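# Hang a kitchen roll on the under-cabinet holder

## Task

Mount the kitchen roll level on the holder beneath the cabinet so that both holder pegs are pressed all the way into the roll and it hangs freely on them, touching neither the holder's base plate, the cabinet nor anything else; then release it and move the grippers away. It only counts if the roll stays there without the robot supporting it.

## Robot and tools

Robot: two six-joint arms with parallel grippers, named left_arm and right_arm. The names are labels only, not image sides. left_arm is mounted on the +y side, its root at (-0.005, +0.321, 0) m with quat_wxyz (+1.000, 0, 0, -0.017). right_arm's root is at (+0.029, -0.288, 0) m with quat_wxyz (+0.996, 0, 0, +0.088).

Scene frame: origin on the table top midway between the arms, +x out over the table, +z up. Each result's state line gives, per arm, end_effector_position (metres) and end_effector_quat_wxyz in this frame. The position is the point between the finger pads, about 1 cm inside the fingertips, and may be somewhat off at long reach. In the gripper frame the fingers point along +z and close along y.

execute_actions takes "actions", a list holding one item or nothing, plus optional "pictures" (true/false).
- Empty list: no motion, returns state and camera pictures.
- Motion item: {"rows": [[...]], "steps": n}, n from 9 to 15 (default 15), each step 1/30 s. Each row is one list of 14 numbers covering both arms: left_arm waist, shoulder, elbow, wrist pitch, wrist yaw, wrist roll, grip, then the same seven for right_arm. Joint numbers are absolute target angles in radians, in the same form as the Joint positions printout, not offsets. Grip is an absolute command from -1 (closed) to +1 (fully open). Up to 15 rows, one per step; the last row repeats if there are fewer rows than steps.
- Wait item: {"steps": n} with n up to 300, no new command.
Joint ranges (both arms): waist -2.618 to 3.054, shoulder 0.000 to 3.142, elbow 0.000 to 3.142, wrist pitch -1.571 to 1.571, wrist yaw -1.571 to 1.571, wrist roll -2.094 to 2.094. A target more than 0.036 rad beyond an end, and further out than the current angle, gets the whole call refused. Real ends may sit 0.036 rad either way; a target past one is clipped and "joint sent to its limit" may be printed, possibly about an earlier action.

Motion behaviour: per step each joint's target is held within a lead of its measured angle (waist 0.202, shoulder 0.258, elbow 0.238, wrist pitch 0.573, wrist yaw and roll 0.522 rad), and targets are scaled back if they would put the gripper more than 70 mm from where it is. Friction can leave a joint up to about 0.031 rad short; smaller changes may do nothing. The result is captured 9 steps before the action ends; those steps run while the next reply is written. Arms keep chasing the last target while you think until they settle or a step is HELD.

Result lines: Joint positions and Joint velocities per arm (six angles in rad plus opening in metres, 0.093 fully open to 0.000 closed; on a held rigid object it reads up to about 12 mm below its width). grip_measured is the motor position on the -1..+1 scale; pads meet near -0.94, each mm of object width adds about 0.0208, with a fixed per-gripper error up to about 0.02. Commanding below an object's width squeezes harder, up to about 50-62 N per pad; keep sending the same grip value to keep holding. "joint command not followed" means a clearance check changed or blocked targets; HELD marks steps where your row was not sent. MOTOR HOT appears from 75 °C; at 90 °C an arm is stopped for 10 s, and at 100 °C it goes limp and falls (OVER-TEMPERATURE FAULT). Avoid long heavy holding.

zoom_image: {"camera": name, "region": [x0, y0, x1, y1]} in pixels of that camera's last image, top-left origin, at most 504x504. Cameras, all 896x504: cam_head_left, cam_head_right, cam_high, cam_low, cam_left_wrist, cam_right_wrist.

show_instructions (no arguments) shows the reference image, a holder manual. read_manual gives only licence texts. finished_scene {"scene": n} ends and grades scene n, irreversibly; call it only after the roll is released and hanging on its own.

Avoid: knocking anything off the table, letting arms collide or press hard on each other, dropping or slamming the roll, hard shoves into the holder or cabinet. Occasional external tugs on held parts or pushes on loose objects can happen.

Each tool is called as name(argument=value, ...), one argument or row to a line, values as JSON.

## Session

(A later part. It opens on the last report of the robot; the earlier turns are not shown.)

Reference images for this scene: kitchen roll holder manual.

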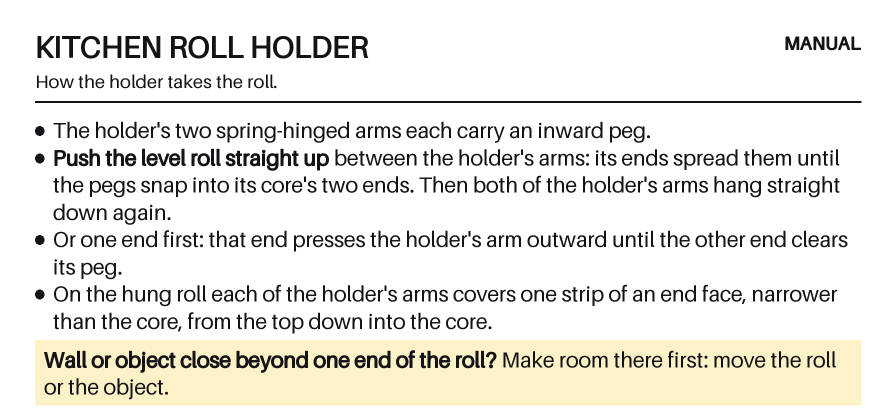

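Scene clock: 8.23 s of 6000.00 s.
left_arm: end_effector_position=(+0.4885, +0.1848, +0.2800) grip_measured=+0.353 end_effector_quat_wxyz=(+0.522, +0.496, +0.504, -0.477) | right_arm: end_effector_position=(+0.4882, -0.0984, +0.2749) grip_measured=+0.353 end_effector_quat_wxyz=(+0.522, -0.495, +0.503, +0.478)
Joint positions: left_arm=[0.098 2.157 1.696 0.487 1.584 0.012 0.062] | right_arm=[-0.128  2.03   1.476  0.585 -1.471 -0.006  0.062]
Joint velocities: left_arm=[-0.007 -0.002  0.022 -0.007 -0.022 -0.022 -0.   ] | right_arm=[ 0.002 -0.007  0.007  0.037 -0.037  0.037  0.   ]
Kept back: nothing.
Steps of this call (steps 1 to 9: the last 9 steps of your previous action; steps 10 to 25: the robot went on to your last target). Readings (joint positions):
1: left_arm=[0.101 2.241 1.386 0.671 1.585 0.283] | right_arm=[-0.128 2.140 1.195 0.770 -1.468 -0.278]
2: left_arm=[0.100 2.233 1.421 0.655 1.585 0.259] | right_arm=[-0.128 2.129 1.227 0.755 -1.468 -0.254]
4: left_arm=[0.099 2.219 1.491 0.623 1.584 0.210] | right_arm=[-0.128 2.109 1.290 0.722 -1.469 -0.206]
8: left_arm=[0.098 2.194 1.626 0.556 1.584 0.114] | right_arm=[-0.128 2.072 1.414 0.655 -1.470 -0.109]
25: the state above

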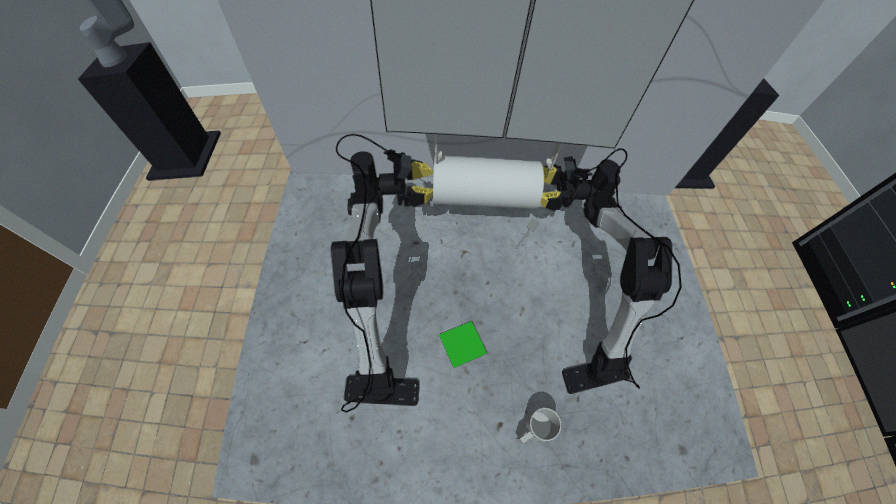

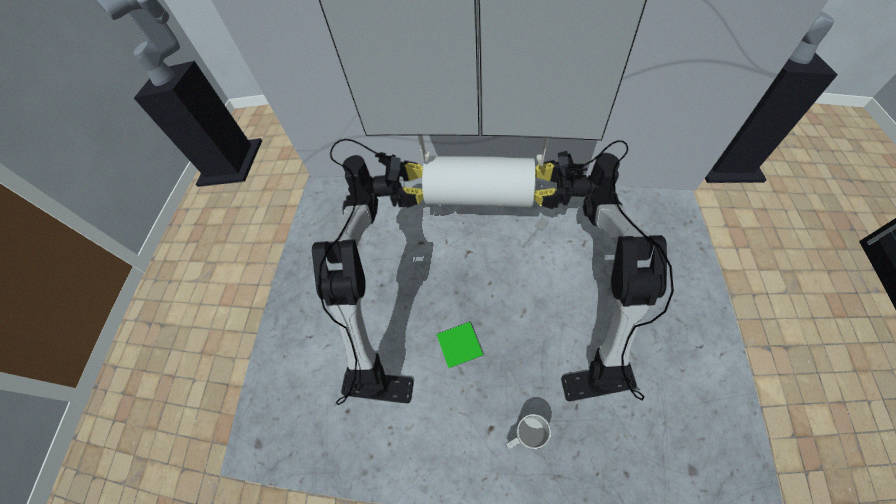

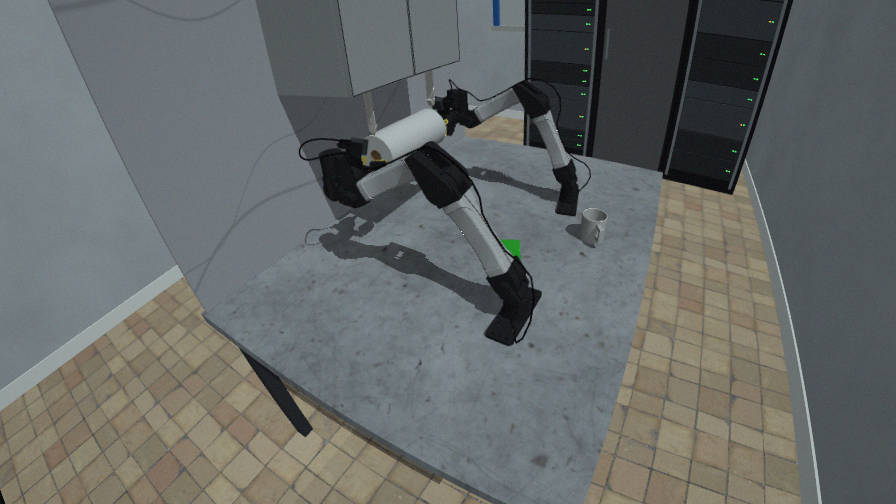

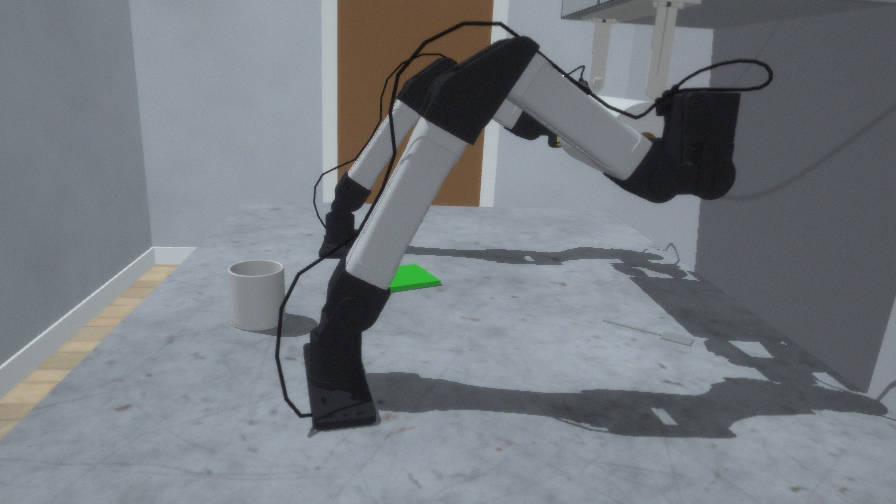

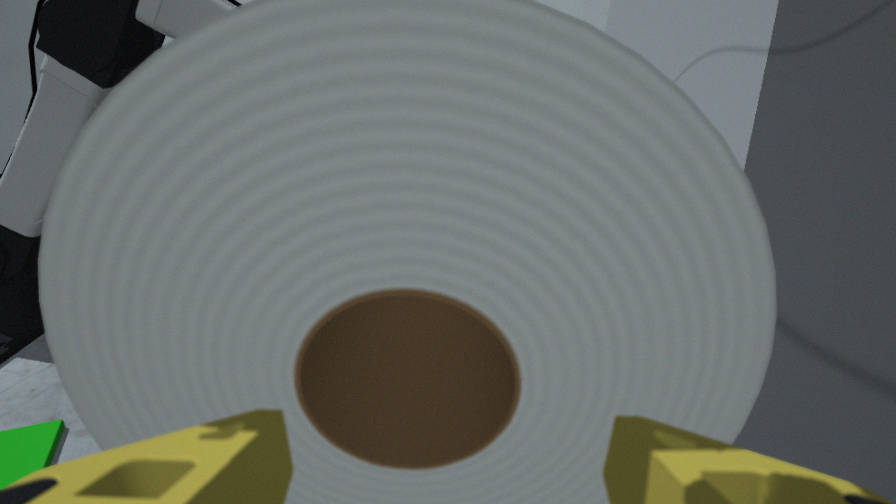

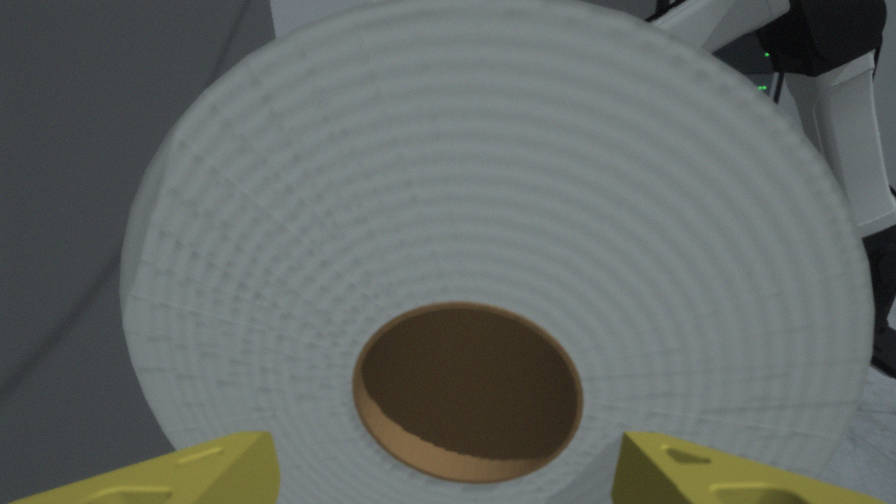

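execute_actions(
  actions=[
    {"rows":[[-0.005,2.155,1.71,0.48,1.58,0,0.35,-0.055,2.03,1.485,0.58,-1.5,0,0.35],[-0.015,2.155,1.71,0.48,1.58,0,0.35,-0.065,2.03,1.485,0.58,-1.5,0,0.35],[-0.022,2.155,1.71,0.48,1.58,0,0.35,-0.075,2.03,1.485,0.58,-1.51,0,0.35]],"steps":12},
  ],
)

execute_actions(
  actions=[
    {"rows":[[-0.022,2.155,1.725,0.46,1.58,0,0.35,-0.075,2.03,1.5,0.56,-1.51,0,0.35],[-0.022,2.155,1.74,0.445,1.58,0,0.35,-0.075,2.03,1.515,0.545,-1.51,0,0.35],[-0.022,2.155,1.755,0.43,1.58,0,0.35,-0.075,2.03,1.53,0.53,-1.51,0,0.35],[-0.022,2.155,1.77,0.415,1.58,0,0.35,-0.075,2.03,1.545,0.515,-1.51,0,0.35],[-0.022,2.155,1.785,0.4,1.58,0,0.35,-0.075,2.03,1.56,0.5,-1.51,0,0.35],[-0.022,2.155,1.8,0.385,1.58,0,0.35,-0.075,2.03,1.575,0.485,-1.51,0,0.35],[-0.022,2.155,1.815,0.37,1.58,0,0.35,-0.075,2.03,1.585,0.47,-1.51,0,0.35]],"steps":12},
  ],
)

execute_actions(
  actions=[
    {"steps":18},
  ],
  pictures=true,
)

Scene clock: 8.97 s of 6000.00 s.
left_arm: end_effector_position=(+0.4875, +0.1812, +0.2798) grip_measured=+0.353 end_effector_quat_wxyz=(+0.519, +0.497, +0.503, -0.480) | right_arm: end_effector_position=(+0.4890, -0.1017, +0.2746) grip_measured=+0.353 end_effector_quat_wxyz=(+0.522, -0.493, +0.505, +0.479)
Joint positions: left_arm=[0.091 2.157 1.696 0.484 1.584 0.009 0.062] | right_arm=[-0.135  2.03   1.476  0.582 -1.475 -0.004  0.062]
Joint velocities: left_arm=[-0.129 -0.032  0.012  0.007  0.037 -0.022 -0.   ] | right_arm=[-0.129 -0.002 -0.022 -0.022 -0.168  0.022 -0.   ]
Steps of this call (steps 1 to 19: the robot went on to your last target; steps 20 to 22: the first 3 steps of this action). Readings (joint positions):
20: left_arm=[0.098 2.157 1.696 0.484 1.584 0.010] | right_arm=[-0.128 2.030 1.476 0.582 -1.471 -0.004]
21: left_arm=[0.095 2.157 1.696 0.484 1.584 0.010] | right_arm=[-0.131 2.030 1.476 0.582 -1.472 -0.004]
22: the state above

Scene clock: 9.37 s of 6000.00 s.
left_arm: end_effector_position=(+0.4844, +0.1683, +0.2809) grip_measured=+0.353 end_effector_quat_wxyz=(+0.510, +0.501, +0.499, -0.490) | right_arm: end_effector_position=(+0.4894, -0.1133, +0.2753) grip_measured=+0.353 end_effector_quat_wxyz=(+0.518, -0.491, +0.508, +0.482)
Joint positions: left_arm=[0.065 2.158 1.705 0.465 1.584 0.009 0.062] | right_arm=[-0.161  2.03   1.484  0.563 -1.503 -0.004  0.062]
Joint velocities: left_arm=[-0.002  0.051  0.266 -0.212 -0.037  0.022 -0.001] | right_arm=[-0.007  0.012  0.183 -0.359 -0.022 -0.037 -0.001]
Steps of this call (steps 1 to 9: the last 9 steps of your previous action; steps 10 to 12: the first 3 steps of this action). Readings (joint positions):
10: left_arm=[0.065 2.157 1.696 0.482 1.584 0.009] | right_arm=[-0.161 2.030 1.476 0.579 -1.503 -0.004]
11: left_arm=[0.065 2.157 1.699 0.475 1.584 0.009] | right_arm=[-0.161 2.030 1.478 0.573 -1.503 -0.004]
12: the state above

Scene clock: 9.97 s of 6000.00 s.
left_arm: end_effector_position=(+0.4886, +0.1684, +0.3007) grip_measured=+0.353 end_effector_quat_wxyz=(+0.508, +0.499, +0.501, -0.492) | right_arm: end_effector_position=(+0.4939, -0.1132, +0.2913) grip_measured=+0.353 end_effector_quat_wxyz=(+0.513, -0.488, +0.512, +0.487)
Joint positions: left_arm=[0.065 2.161 1.791 0.375 1.584 0.009 0.062] | right_arm=[-0.161  2.03   1.556  0.472 -1.506 -0.003  0.062]
Joint velocities: left_arm=[ 0.002  0.002 -0.017 -0.007 -0.022 -0.037 -0.   ] | right_arm=[ 0.002 -0.002  0.012  0.022  0.051 -0.051  0.001]
Kept back: nothing.
Steps of this call (steps 1 to 9: the last 9 steps of your previous action; steps 10 to 18: the robot went on to your last target). Readings (joint positions):
1: left_arm=[0.065 2.160 1.716 0.454 1.584 0.009] | right_arm=[-0.161 2.030 1.492 0.551 -1.504 -0.004]
2: left_arm=[0.065 2.161 1.729 0.443 1.584 0.009] | right_arm=[-0.161 2.030 1.505 0.539 -1.504 -0.003]
4: left_arm=[0.065 2.161 1.759 0.419 1.584 0.009] | right_arm=[-0.161 2.030 1.534 0.516 -1.504 -0.003]
8: left_arm=[0.065 2.161 1.791 0.399 1.584 0.009] | right_arm=[-0.161 2.030 1.556 0.488 -1.505 -0.003]
18: the state above

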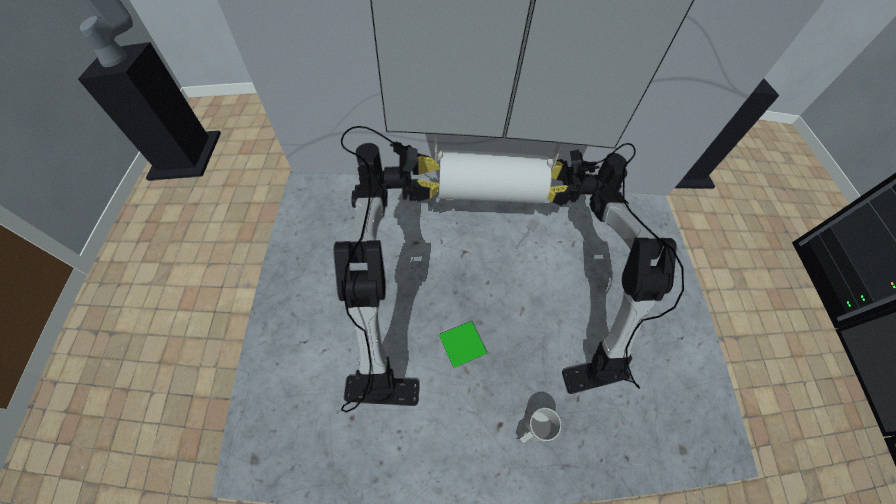

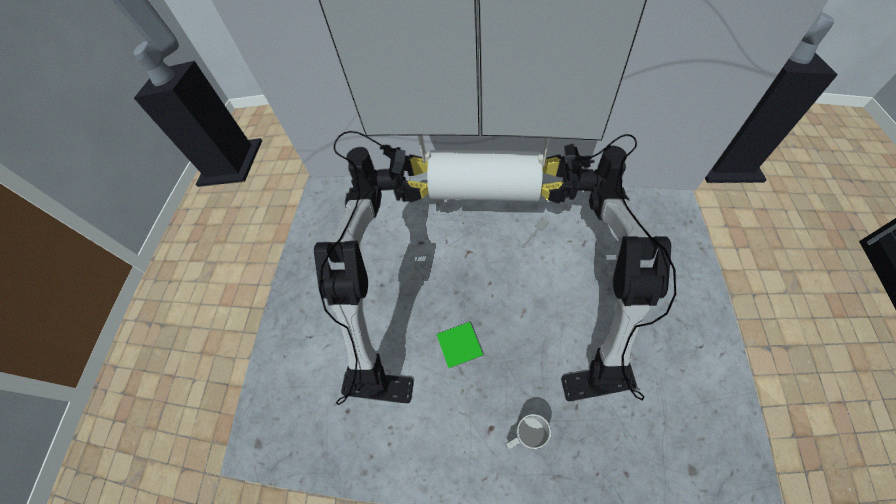

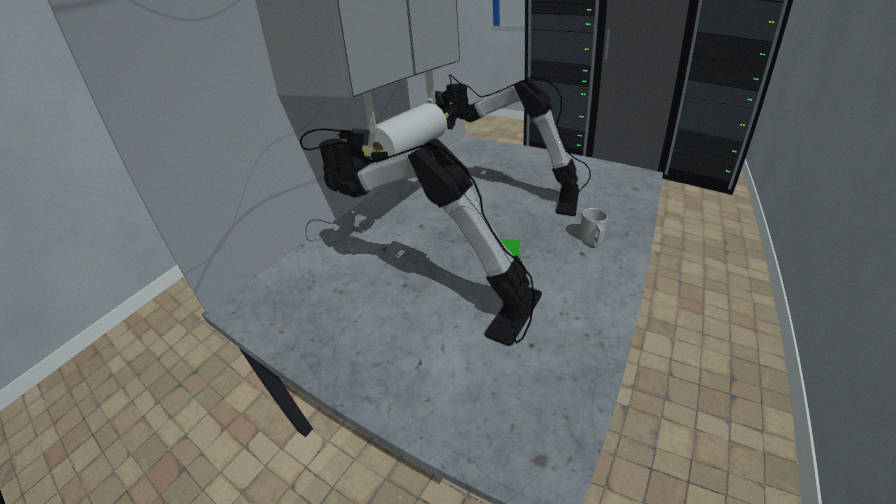

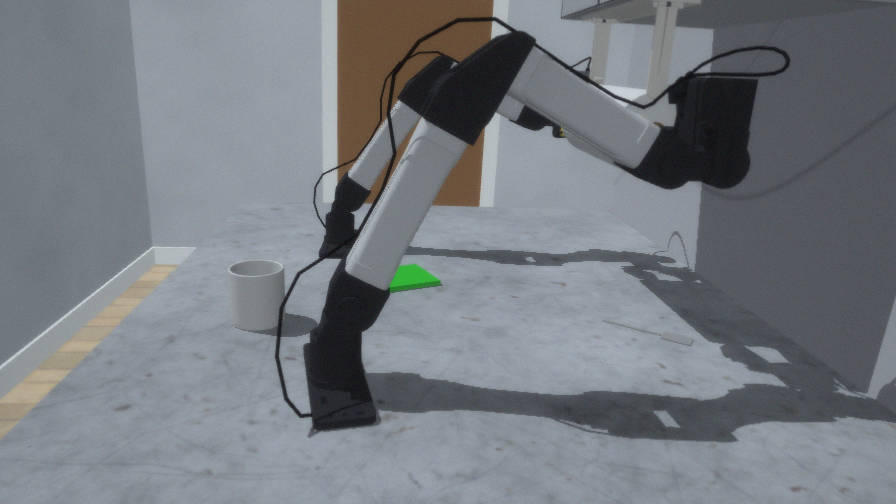

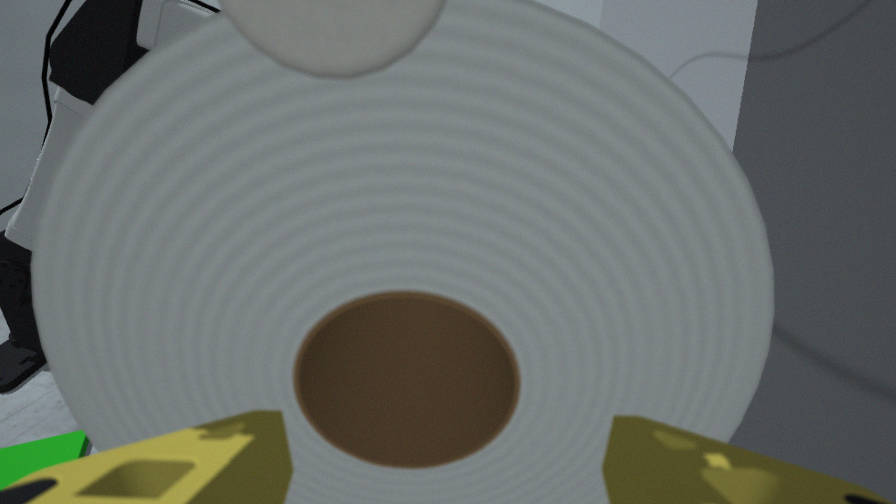

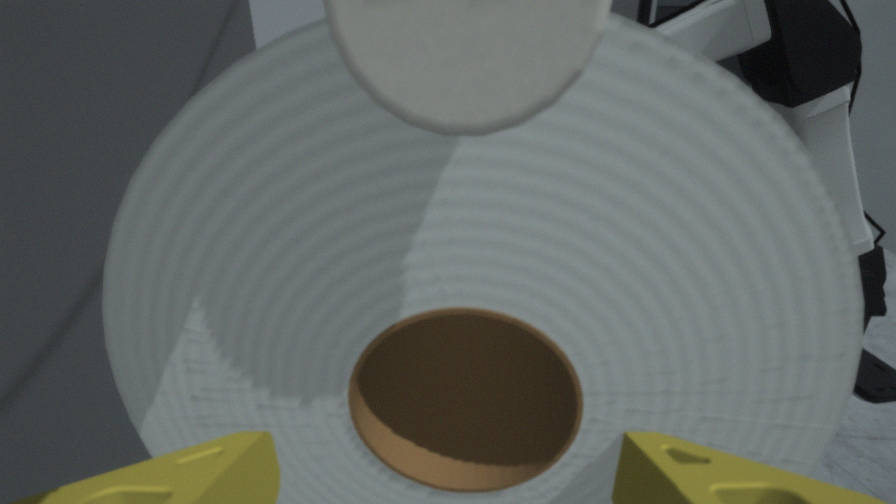

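execute_actions(
  actions=[
    {"rows":[[-0.012,2.15,1.83,0.355,1.58,0,0.35,-0.06,2.0,1.59,0.46,-1.5,0,0.35],[-0.01,2.145,1.847,0.338,1.58,0,0.35,-0.055,1.995,1.6,0.445,-1.5,0,0.35],[-0.01,2.145,1.864,0.321,1.58,0,0.35,-0.055,1.99,1.612,0.43,-1.5,0,0.35],[-0.01,2.145,1.881,0.304,1.58,0,0.35,-0.055,1.986,1.624,0.415,-1.5,0,0.35],[-0.01,2.145,1.898,0.287,1.58,0,0.35,-0.055,1.983,1.636,0.4,-1.5,0,0.35],[-0.01,2.145,1.915,0.27,1.58,0,0.35,-0.055,1.98,1.648,0.385,-1.5,0,0.35],[-0.01,2.145,1.932,0.253,1.58,0,0.35,-0.055,1.977,1.66,0.37,-1.5,0,0.35],[-0.01,2.145,1.949,0.236,1.58,0,0.35,-0.055,1.974,1.672,0.355,-1.5,0,0.35],[-0.01,2.145,1.966,0.219,1.58,0,0.35,-0.055,1.971,1.684,0.34,-1.5,0,0.35],[-0.01,2.145,1.983,0.202,1.58,0,0.35,-0.055,1.968,1.696,0.325,-1.5,0,0.35],[-0.01,2.145,2.0,0.185,1.58,0,0.35,-0.055,1.965,1.708,0.31,-1.5,0,0.35],[-0.01,2.145,2.017,0.168,1.58,0,0.35,-0.055,1.962,1.72,0.295,-1.5,0,0.35],[-0.01,2.145,2.034,0.151,1.58,0,0.35,-0.055,1.959,1.732,0.28,-1.5,0,0.35],[-0.01,2.145,2.051,0.134,1.58,0,0.35,-0.055,1.956,1.744,0.265,-1.5,0,0.35],[-0.01,2.145,2.066,0.118,1.58,0,0.35,-0.055,1.954,1.755,0.25,-1.5,0,0.35]]},
  ],
)

execute_actions(
  actions=[
    {"steps":22},
  ],
  pictures=true,
)

Scene clock: 11.27 s of 6000.00 s.
left_arm: end_effector_position=(+0.4913, +0.1726, +0.3152) grip_measured=+0.353 end_effector_quat_wxyz=(+0.510, +0.497, +0.503, -0.490) | right_arm: end_effector_position=(+0.4949, -0.1088, +0.2967) grip_measured=+0.353 end_effector_quat_wxyz=(+0.505, -0.482, +0.518, +0.494)
Joint positions: left_arm=[0.073 2.161 1.85  0.315 1.584 0.009 0.062] | right_arm=[-0.151  2.03   1.587  0.415 -1.499 -0.003  0.062]
Joint velocities: left_arm=[ 0.012 -0.007  0.462 -0.374 -0.007 -0.037 -0.001] | right_arm=[ 0.002  0.012  0.276 -0.491  0.037 -0.051 -0.001]
Steps of this call (steps 1 to 15: the robot went on to your last target; steps 16 to 33: nothing new was sent; steps 34 to 39: the first 6 steps of this action). Readings (joint positions):
34: left_arm=[0.065 2.161 1.793 0.370 1.584 0.009] | right_arm=[-0.160 2.030 1.556 0.470 -1.505 -0.003]
35: left_arm=[0.067 2.161 1.798 0.363 1.584 0.009] | right_arm=[-0.158 2.030 1.559 0.465 -1.505 -0.003]
37: left_arm=[0.071 2.161 1.820 0.341 1.584 0.009] | right_arm=[-0.154 2.030 1.571 0.444 -1.502 -0.003]
39: the state above

Scene clock: 12.00 s of 6000.00 s.
left_arm: end_effector_position=(+0.4886, +0.1748, +0.3695) grip_measured=+0.353 end_effector_quat_wxyz=(+0.515, +0.499, +0.501, -0.485) | right_arm: end_effector_position=(+0.4880, -0.1075, +0.3599) grip_measured=+0.353 end_effector_quat_wxyz=(+0.520, -0.489, +0.510, +0.479)
Joint positions: left_arm=[0.078 2.153 2.047 0.129 1.584 0.006 0.062] | right_arm=[-0.148  1.969  1.735  0.251 -1.481 -0.003  0.062]
Joint velocities: left_arm=[ 0.002  0.002 -0.002 -0.022  0.037 -0.037 -0.   ] | right_arm=[ 0.012  0.002 -0.002 -0.037  0.007 -0.007  0.001]
Kept back: nothing.
Steps of this call (steps 1 to 9: the last 9 steps of your previous action; steps 10 to 22: the robot went on to your last target). Readings (joint positions):
1: left_arm=[0.073 2.161 1.868 0.302 1.584 0.009] | right_arm=[-0.151 2.030 1.597 0.400 -1.498 -0.003]
2: left_arm=[0.073 2.161 1.888 0.289 1.584 0.009] | right_arm=[-0.151 2.030 1.607 0.385 -1.498 -0.003]
4: left_arm=[0.073 2.161 1.928 0.264 1.584 0.009] | right_arm=[-0.150 2.030 1.628 0.354 -1.498 -0.004]
8: left_arm=[0.073 2.161 1.999 0.206 1.584 0.008] | right_arm=[-0.148 2.026 1.670 0.291 -1.497 -0.004]
22: the state above

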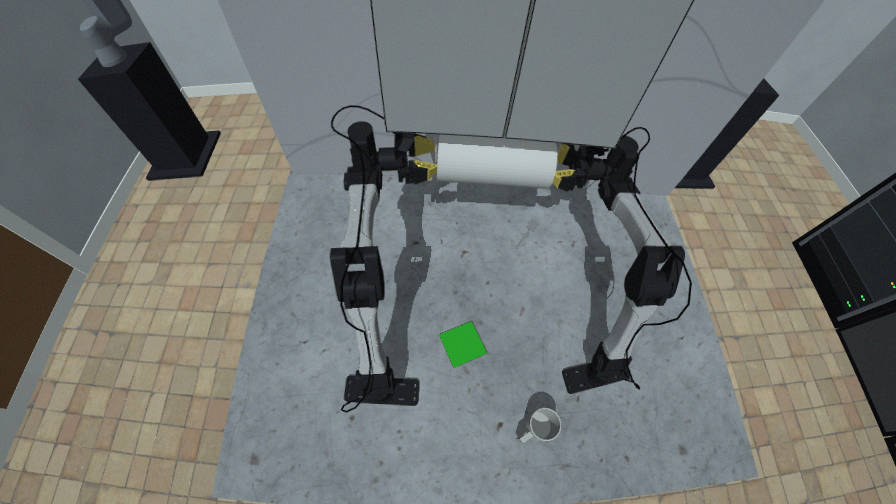

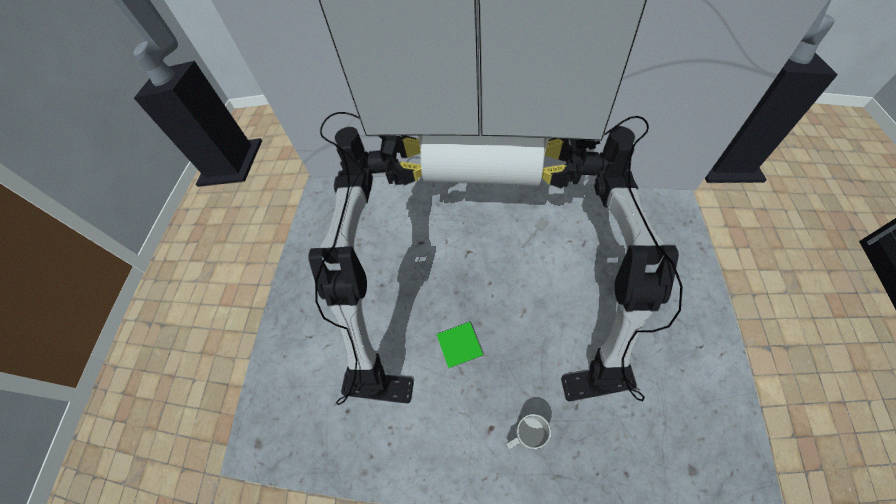

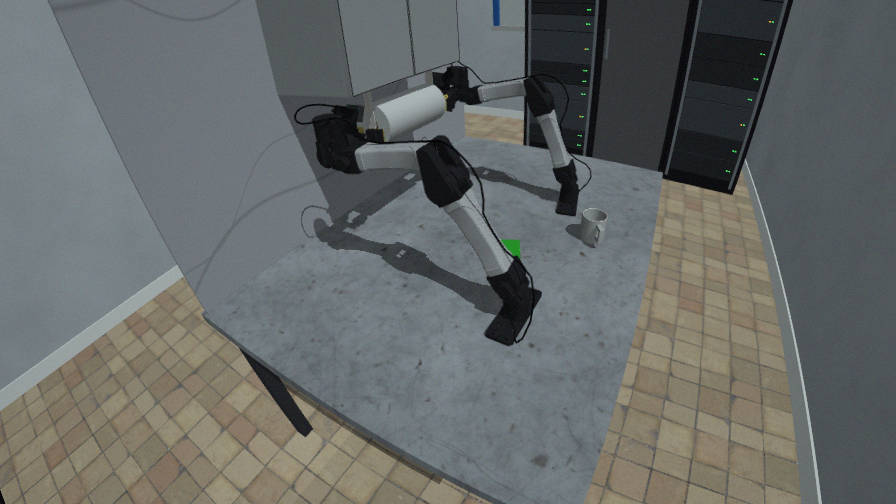

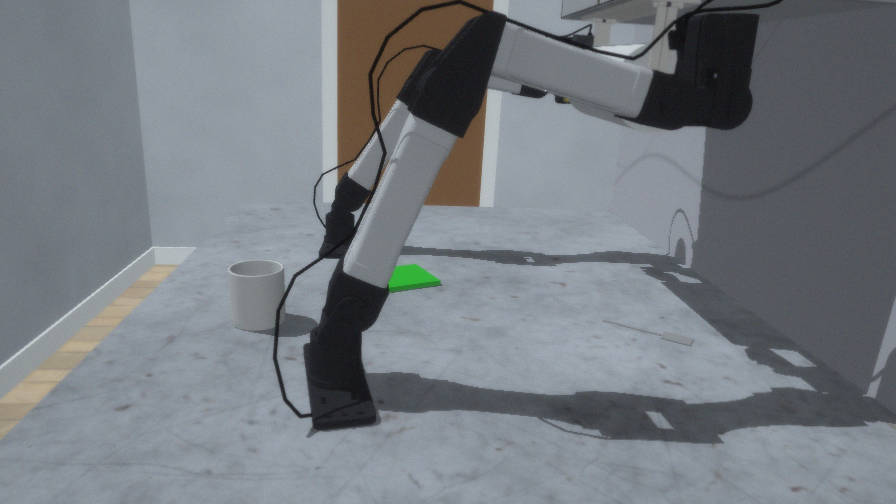

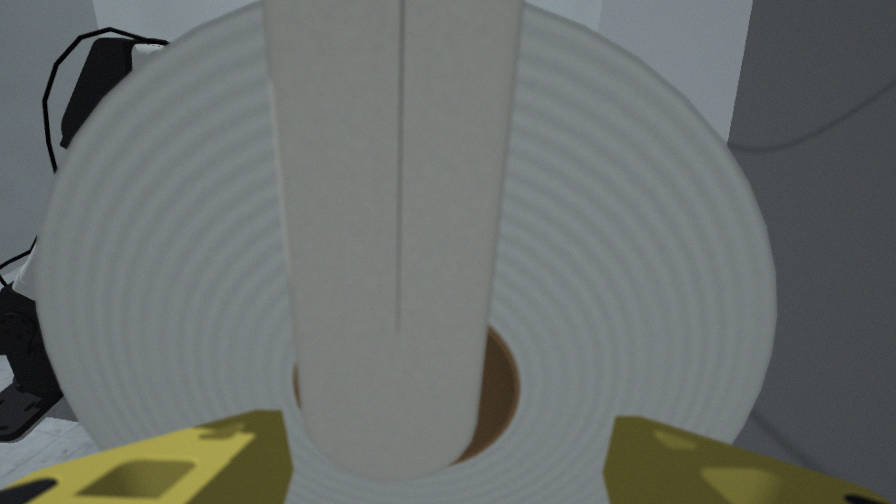

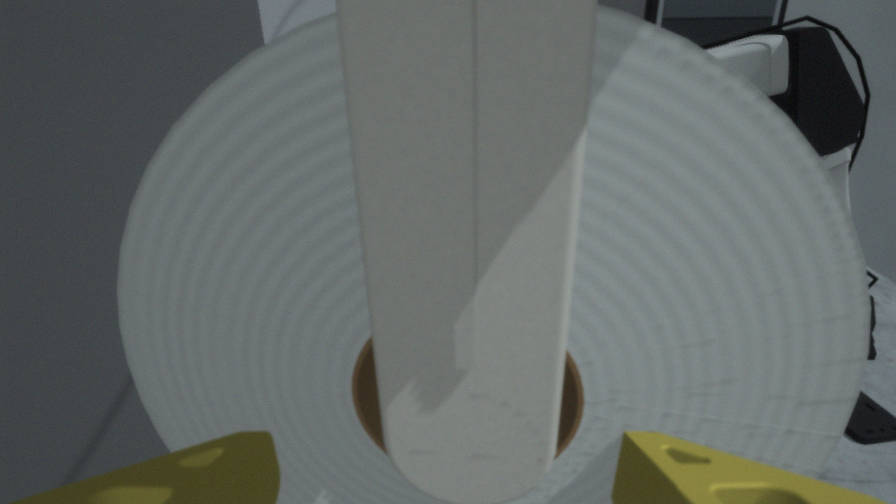

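execute_actions(
  actions=[
    {"rows":[[0,2.15,2.0,0.13,1.58,0,0.35,-0.065,1.965,1.7,0.25,-1.5,0,0.35],[0,2.15,2.0,0.13,1.58,0,0.35,-0.065,1.965,1.7,0.25,-1.5,0,0.35],[0.02,2.15,2.0,0.13,1.58,0,0.35,-0.09,1.965,1.7,0.25,-1.5,0,0.35],[0.05,2.15,2.0,0.13,1.58,0,0.35,-0.12,1.965,1.7,0.25,-1.5,0,0.35],[0.08,2.15,2.0,0.13,1.58,0,0.35,-0.15,1.965,1.7,0.25,-1.5,0,0.35],[0.095,2.15,2.0,0.13,1.58,0,0.5,-0.165,1.965,1.7,0.25,-1.5,0,0.6],[0.11,2.15,2.0,0.13,1.58,0,0.6,-0.18,1.965,1.7,0.25,-1.5,0,0.7],[0.14,2.15,2.0,0.13,1.58,0,0.6,-0.21,1.965,1.7,0.25,-1.5,0,0.7],[0.18,2.15,2.0,0.13,1.58,0,0.6,-0.25,1.965,1.7,0.25,-1.5,0,0.7],[0.23,2.15,2.0,0.13,1.58,0,0.6,-0.3,1.965,1.7,0.25,-1.5,0,0.7],[0.28,2.12,1.93,0.16,1.58,0,0.6,-0.35,1.94,1.65,0.28,-1.5,0,0.7],[0.33,2.09,1.86,0.2,1.58,0,0.6,-0.4,1.92,1.6,0.31,-1.5,0,0.7],[0.38,2.06,1.8,0.24,1.58,0,0.6,-0.45,1.9,1.55,0.34,-1.5,0,0.7],[0.42,2.03,1.74,0.28,1.58,0,0.6,-0.49,1.88,1.5,0.37,-1.5,0,0.7]]},
  ],
)

execute_actions(
  actions=[
    {"steps":30},
  ],
  pictures=true,
)

Scene clock: 13.27 s of 6000.00 s.
left_arm: end_effector_position=(+0.4910, +0.1805, +0.3585) grip_measured=+0.441 end_effector_quat_wxyz=(+0.509, +0.487, +0.513, -0.491) | right_arm: end_effector_position=(+0.4892, -0.1127, +0.3536) grip_measured=+0.481 end_effector_quat_wxyz=(+0.516, -0.482, +0.517, +0.483)
Joint positions: left_arm=[0.089 2.151 2.012 0.125 1.584 0.006 0.066] | right_arm=[-0.159  1.969  1.718  0.248 -1.485 -0.002  0.068]
Joint velocities: left_arm=[ 0.042  0.007 -0.046 -0.081 -0.066 -0.007  0.116] | right_arm=[-0.042  0.002 -0.007  0.11  -0.095 -0.022  0.242]
Steps of this call (steps 1 to 30: the robot went on to your last target; steps 31 to 32: nothing new was sent; steps 33 to 38: the first 6 steps of this action). Readings (joint positions):
33: left_arm=[0.078 2.153 2.042 0.125 1.584 0.006] | right_arm=[-0.148 1.969 1.733 0.249 -1.480 -0.003]
34: left_arm=[0.078 2.151 2.035 0.126 1.584 0.006] | right_arm=[-0.148 1.969 1.730 0.249 -1.480 -0.003]
36: left_arm=[0.083 2.151 2.021 0.126 1.584 0.006] | right_arm=[-0.153 1.969 1.721 0.248 -1.481 -0.003]
38: the state above

Scene clock: 14.27 s of 6000.00 s.
left_arm: end_effector_position=(+0.4891, +0.3391, +0.3336) grip_measured=+0.597 end_effector_quat_wxyz=(+0.580, +0.391, +0.589, -0.404) | right_arm: end_effector_position=(+0.5002, -0.2653, +0.3277) grip_measured=+0.697 end_effector_quat_wxyz=(+0.585, -0.390, +0.590, +0.397)
Joint positions: left_arm=[0.417 2.044 1.753 0.264 1.578 0.005 0.074] | right_arm=[-0.491  1.895  1.517  0.363 -1.495 -0.002  0.079]
Joint velocities: left_arm=[ 0.002 -0.007  0.017 -0.007 -0.022  0.007  0.   ] | right_arm=[-0.022 -0.022 -0.002  0.051 -0.066 -0.007 -0.   ]
Kept back: nothing.
Steps of this call (steps 1 to 9: the last 9 steps of your previous action; steps 10 to 30: the robot went on to your last target). Readings (joint positions):
1: left_arm=[0.092 2.151 2.011 0.125 1.584 0.006] | right_arm=[-0.161 1.969 1.718 0.248 -1.487 -0.002]
2: left_arm=[0.097 2.151 2.011 0.125 1.584 0.006] | right_arm=[-0.167 1.969 1.718 0.248 -1.489 -0.002]
4: left_arm=[0.127 2.151 2.011 0.125 1.584 0.006] | right_arm=[-0.198 1.969 1.718 0.248 -1.493 -0.002]
8: left_arm=[0.284 2.104 1.882 0.171 1.579 0.005] | right_arm=[-0.372 1.931 1.618 0.294 -1.493 -0.002]
30: the state above

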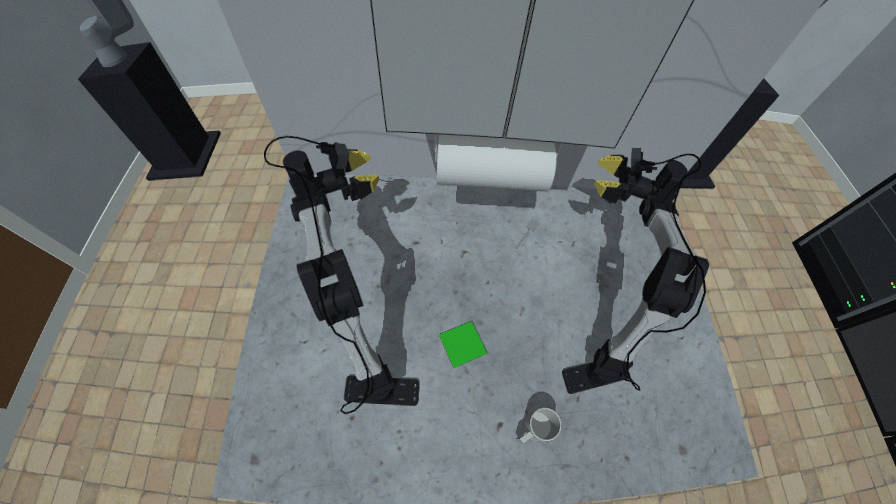

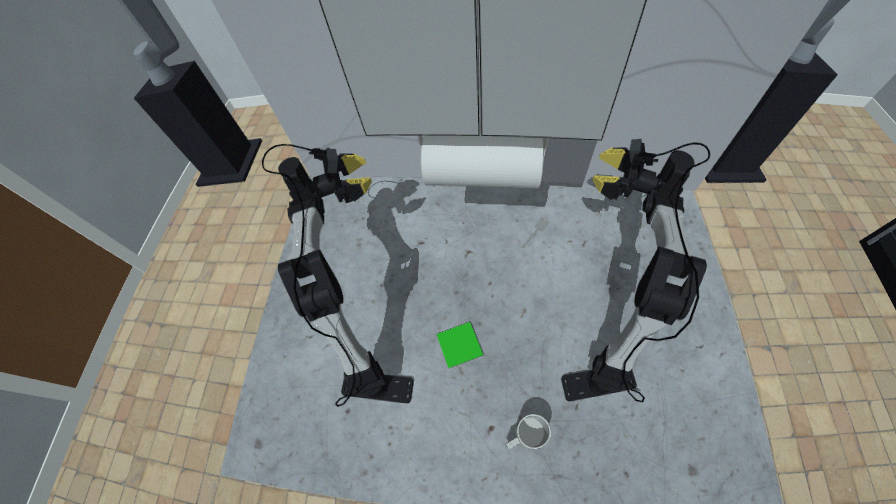

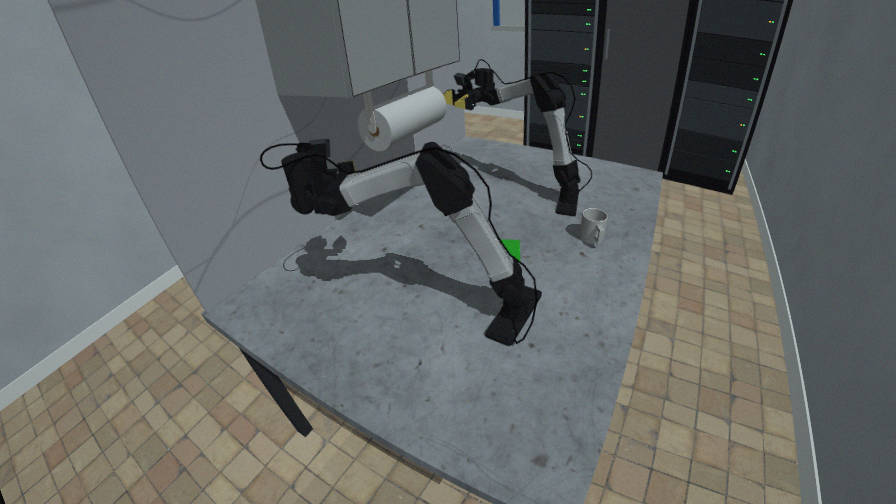

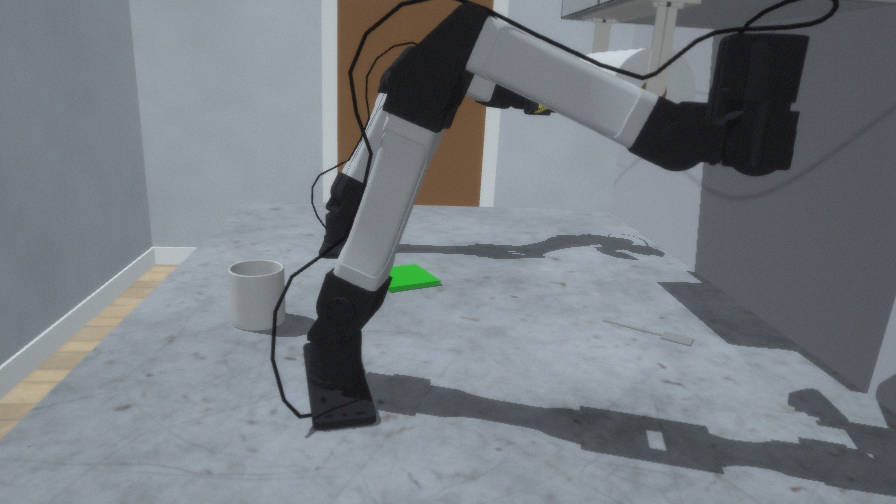

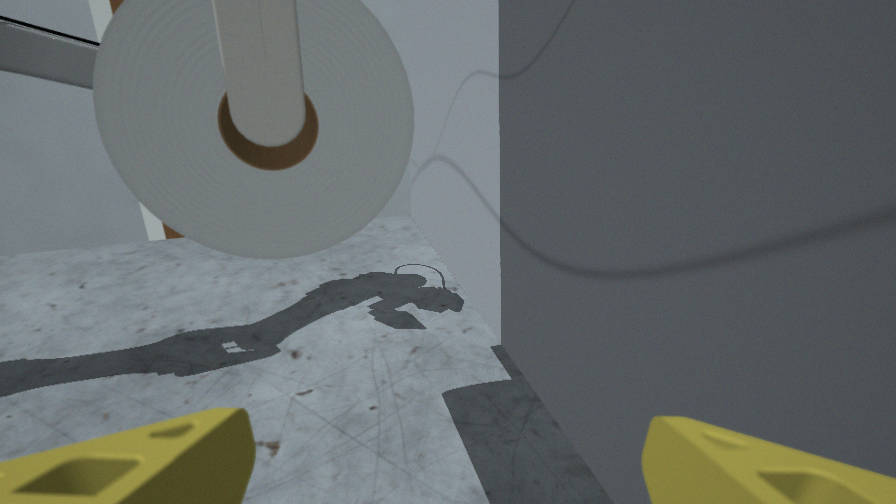

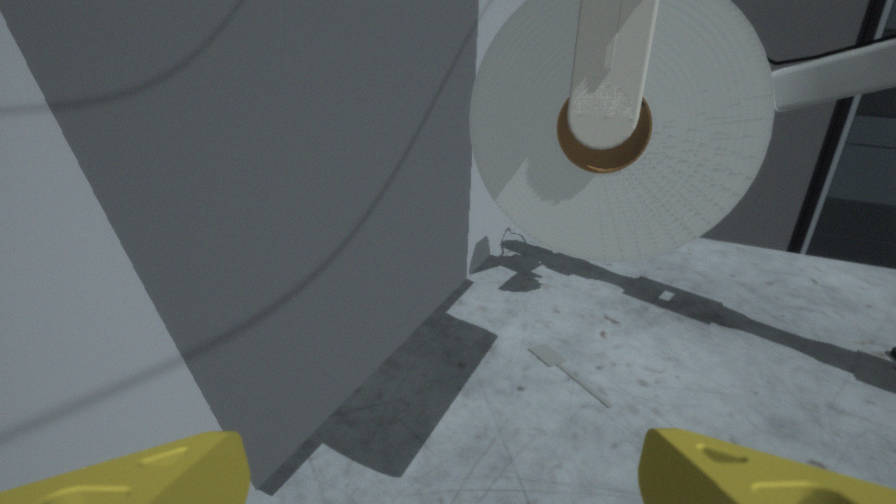

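finished_scene(
  scene=2,
)

The scene is finished: the task was done.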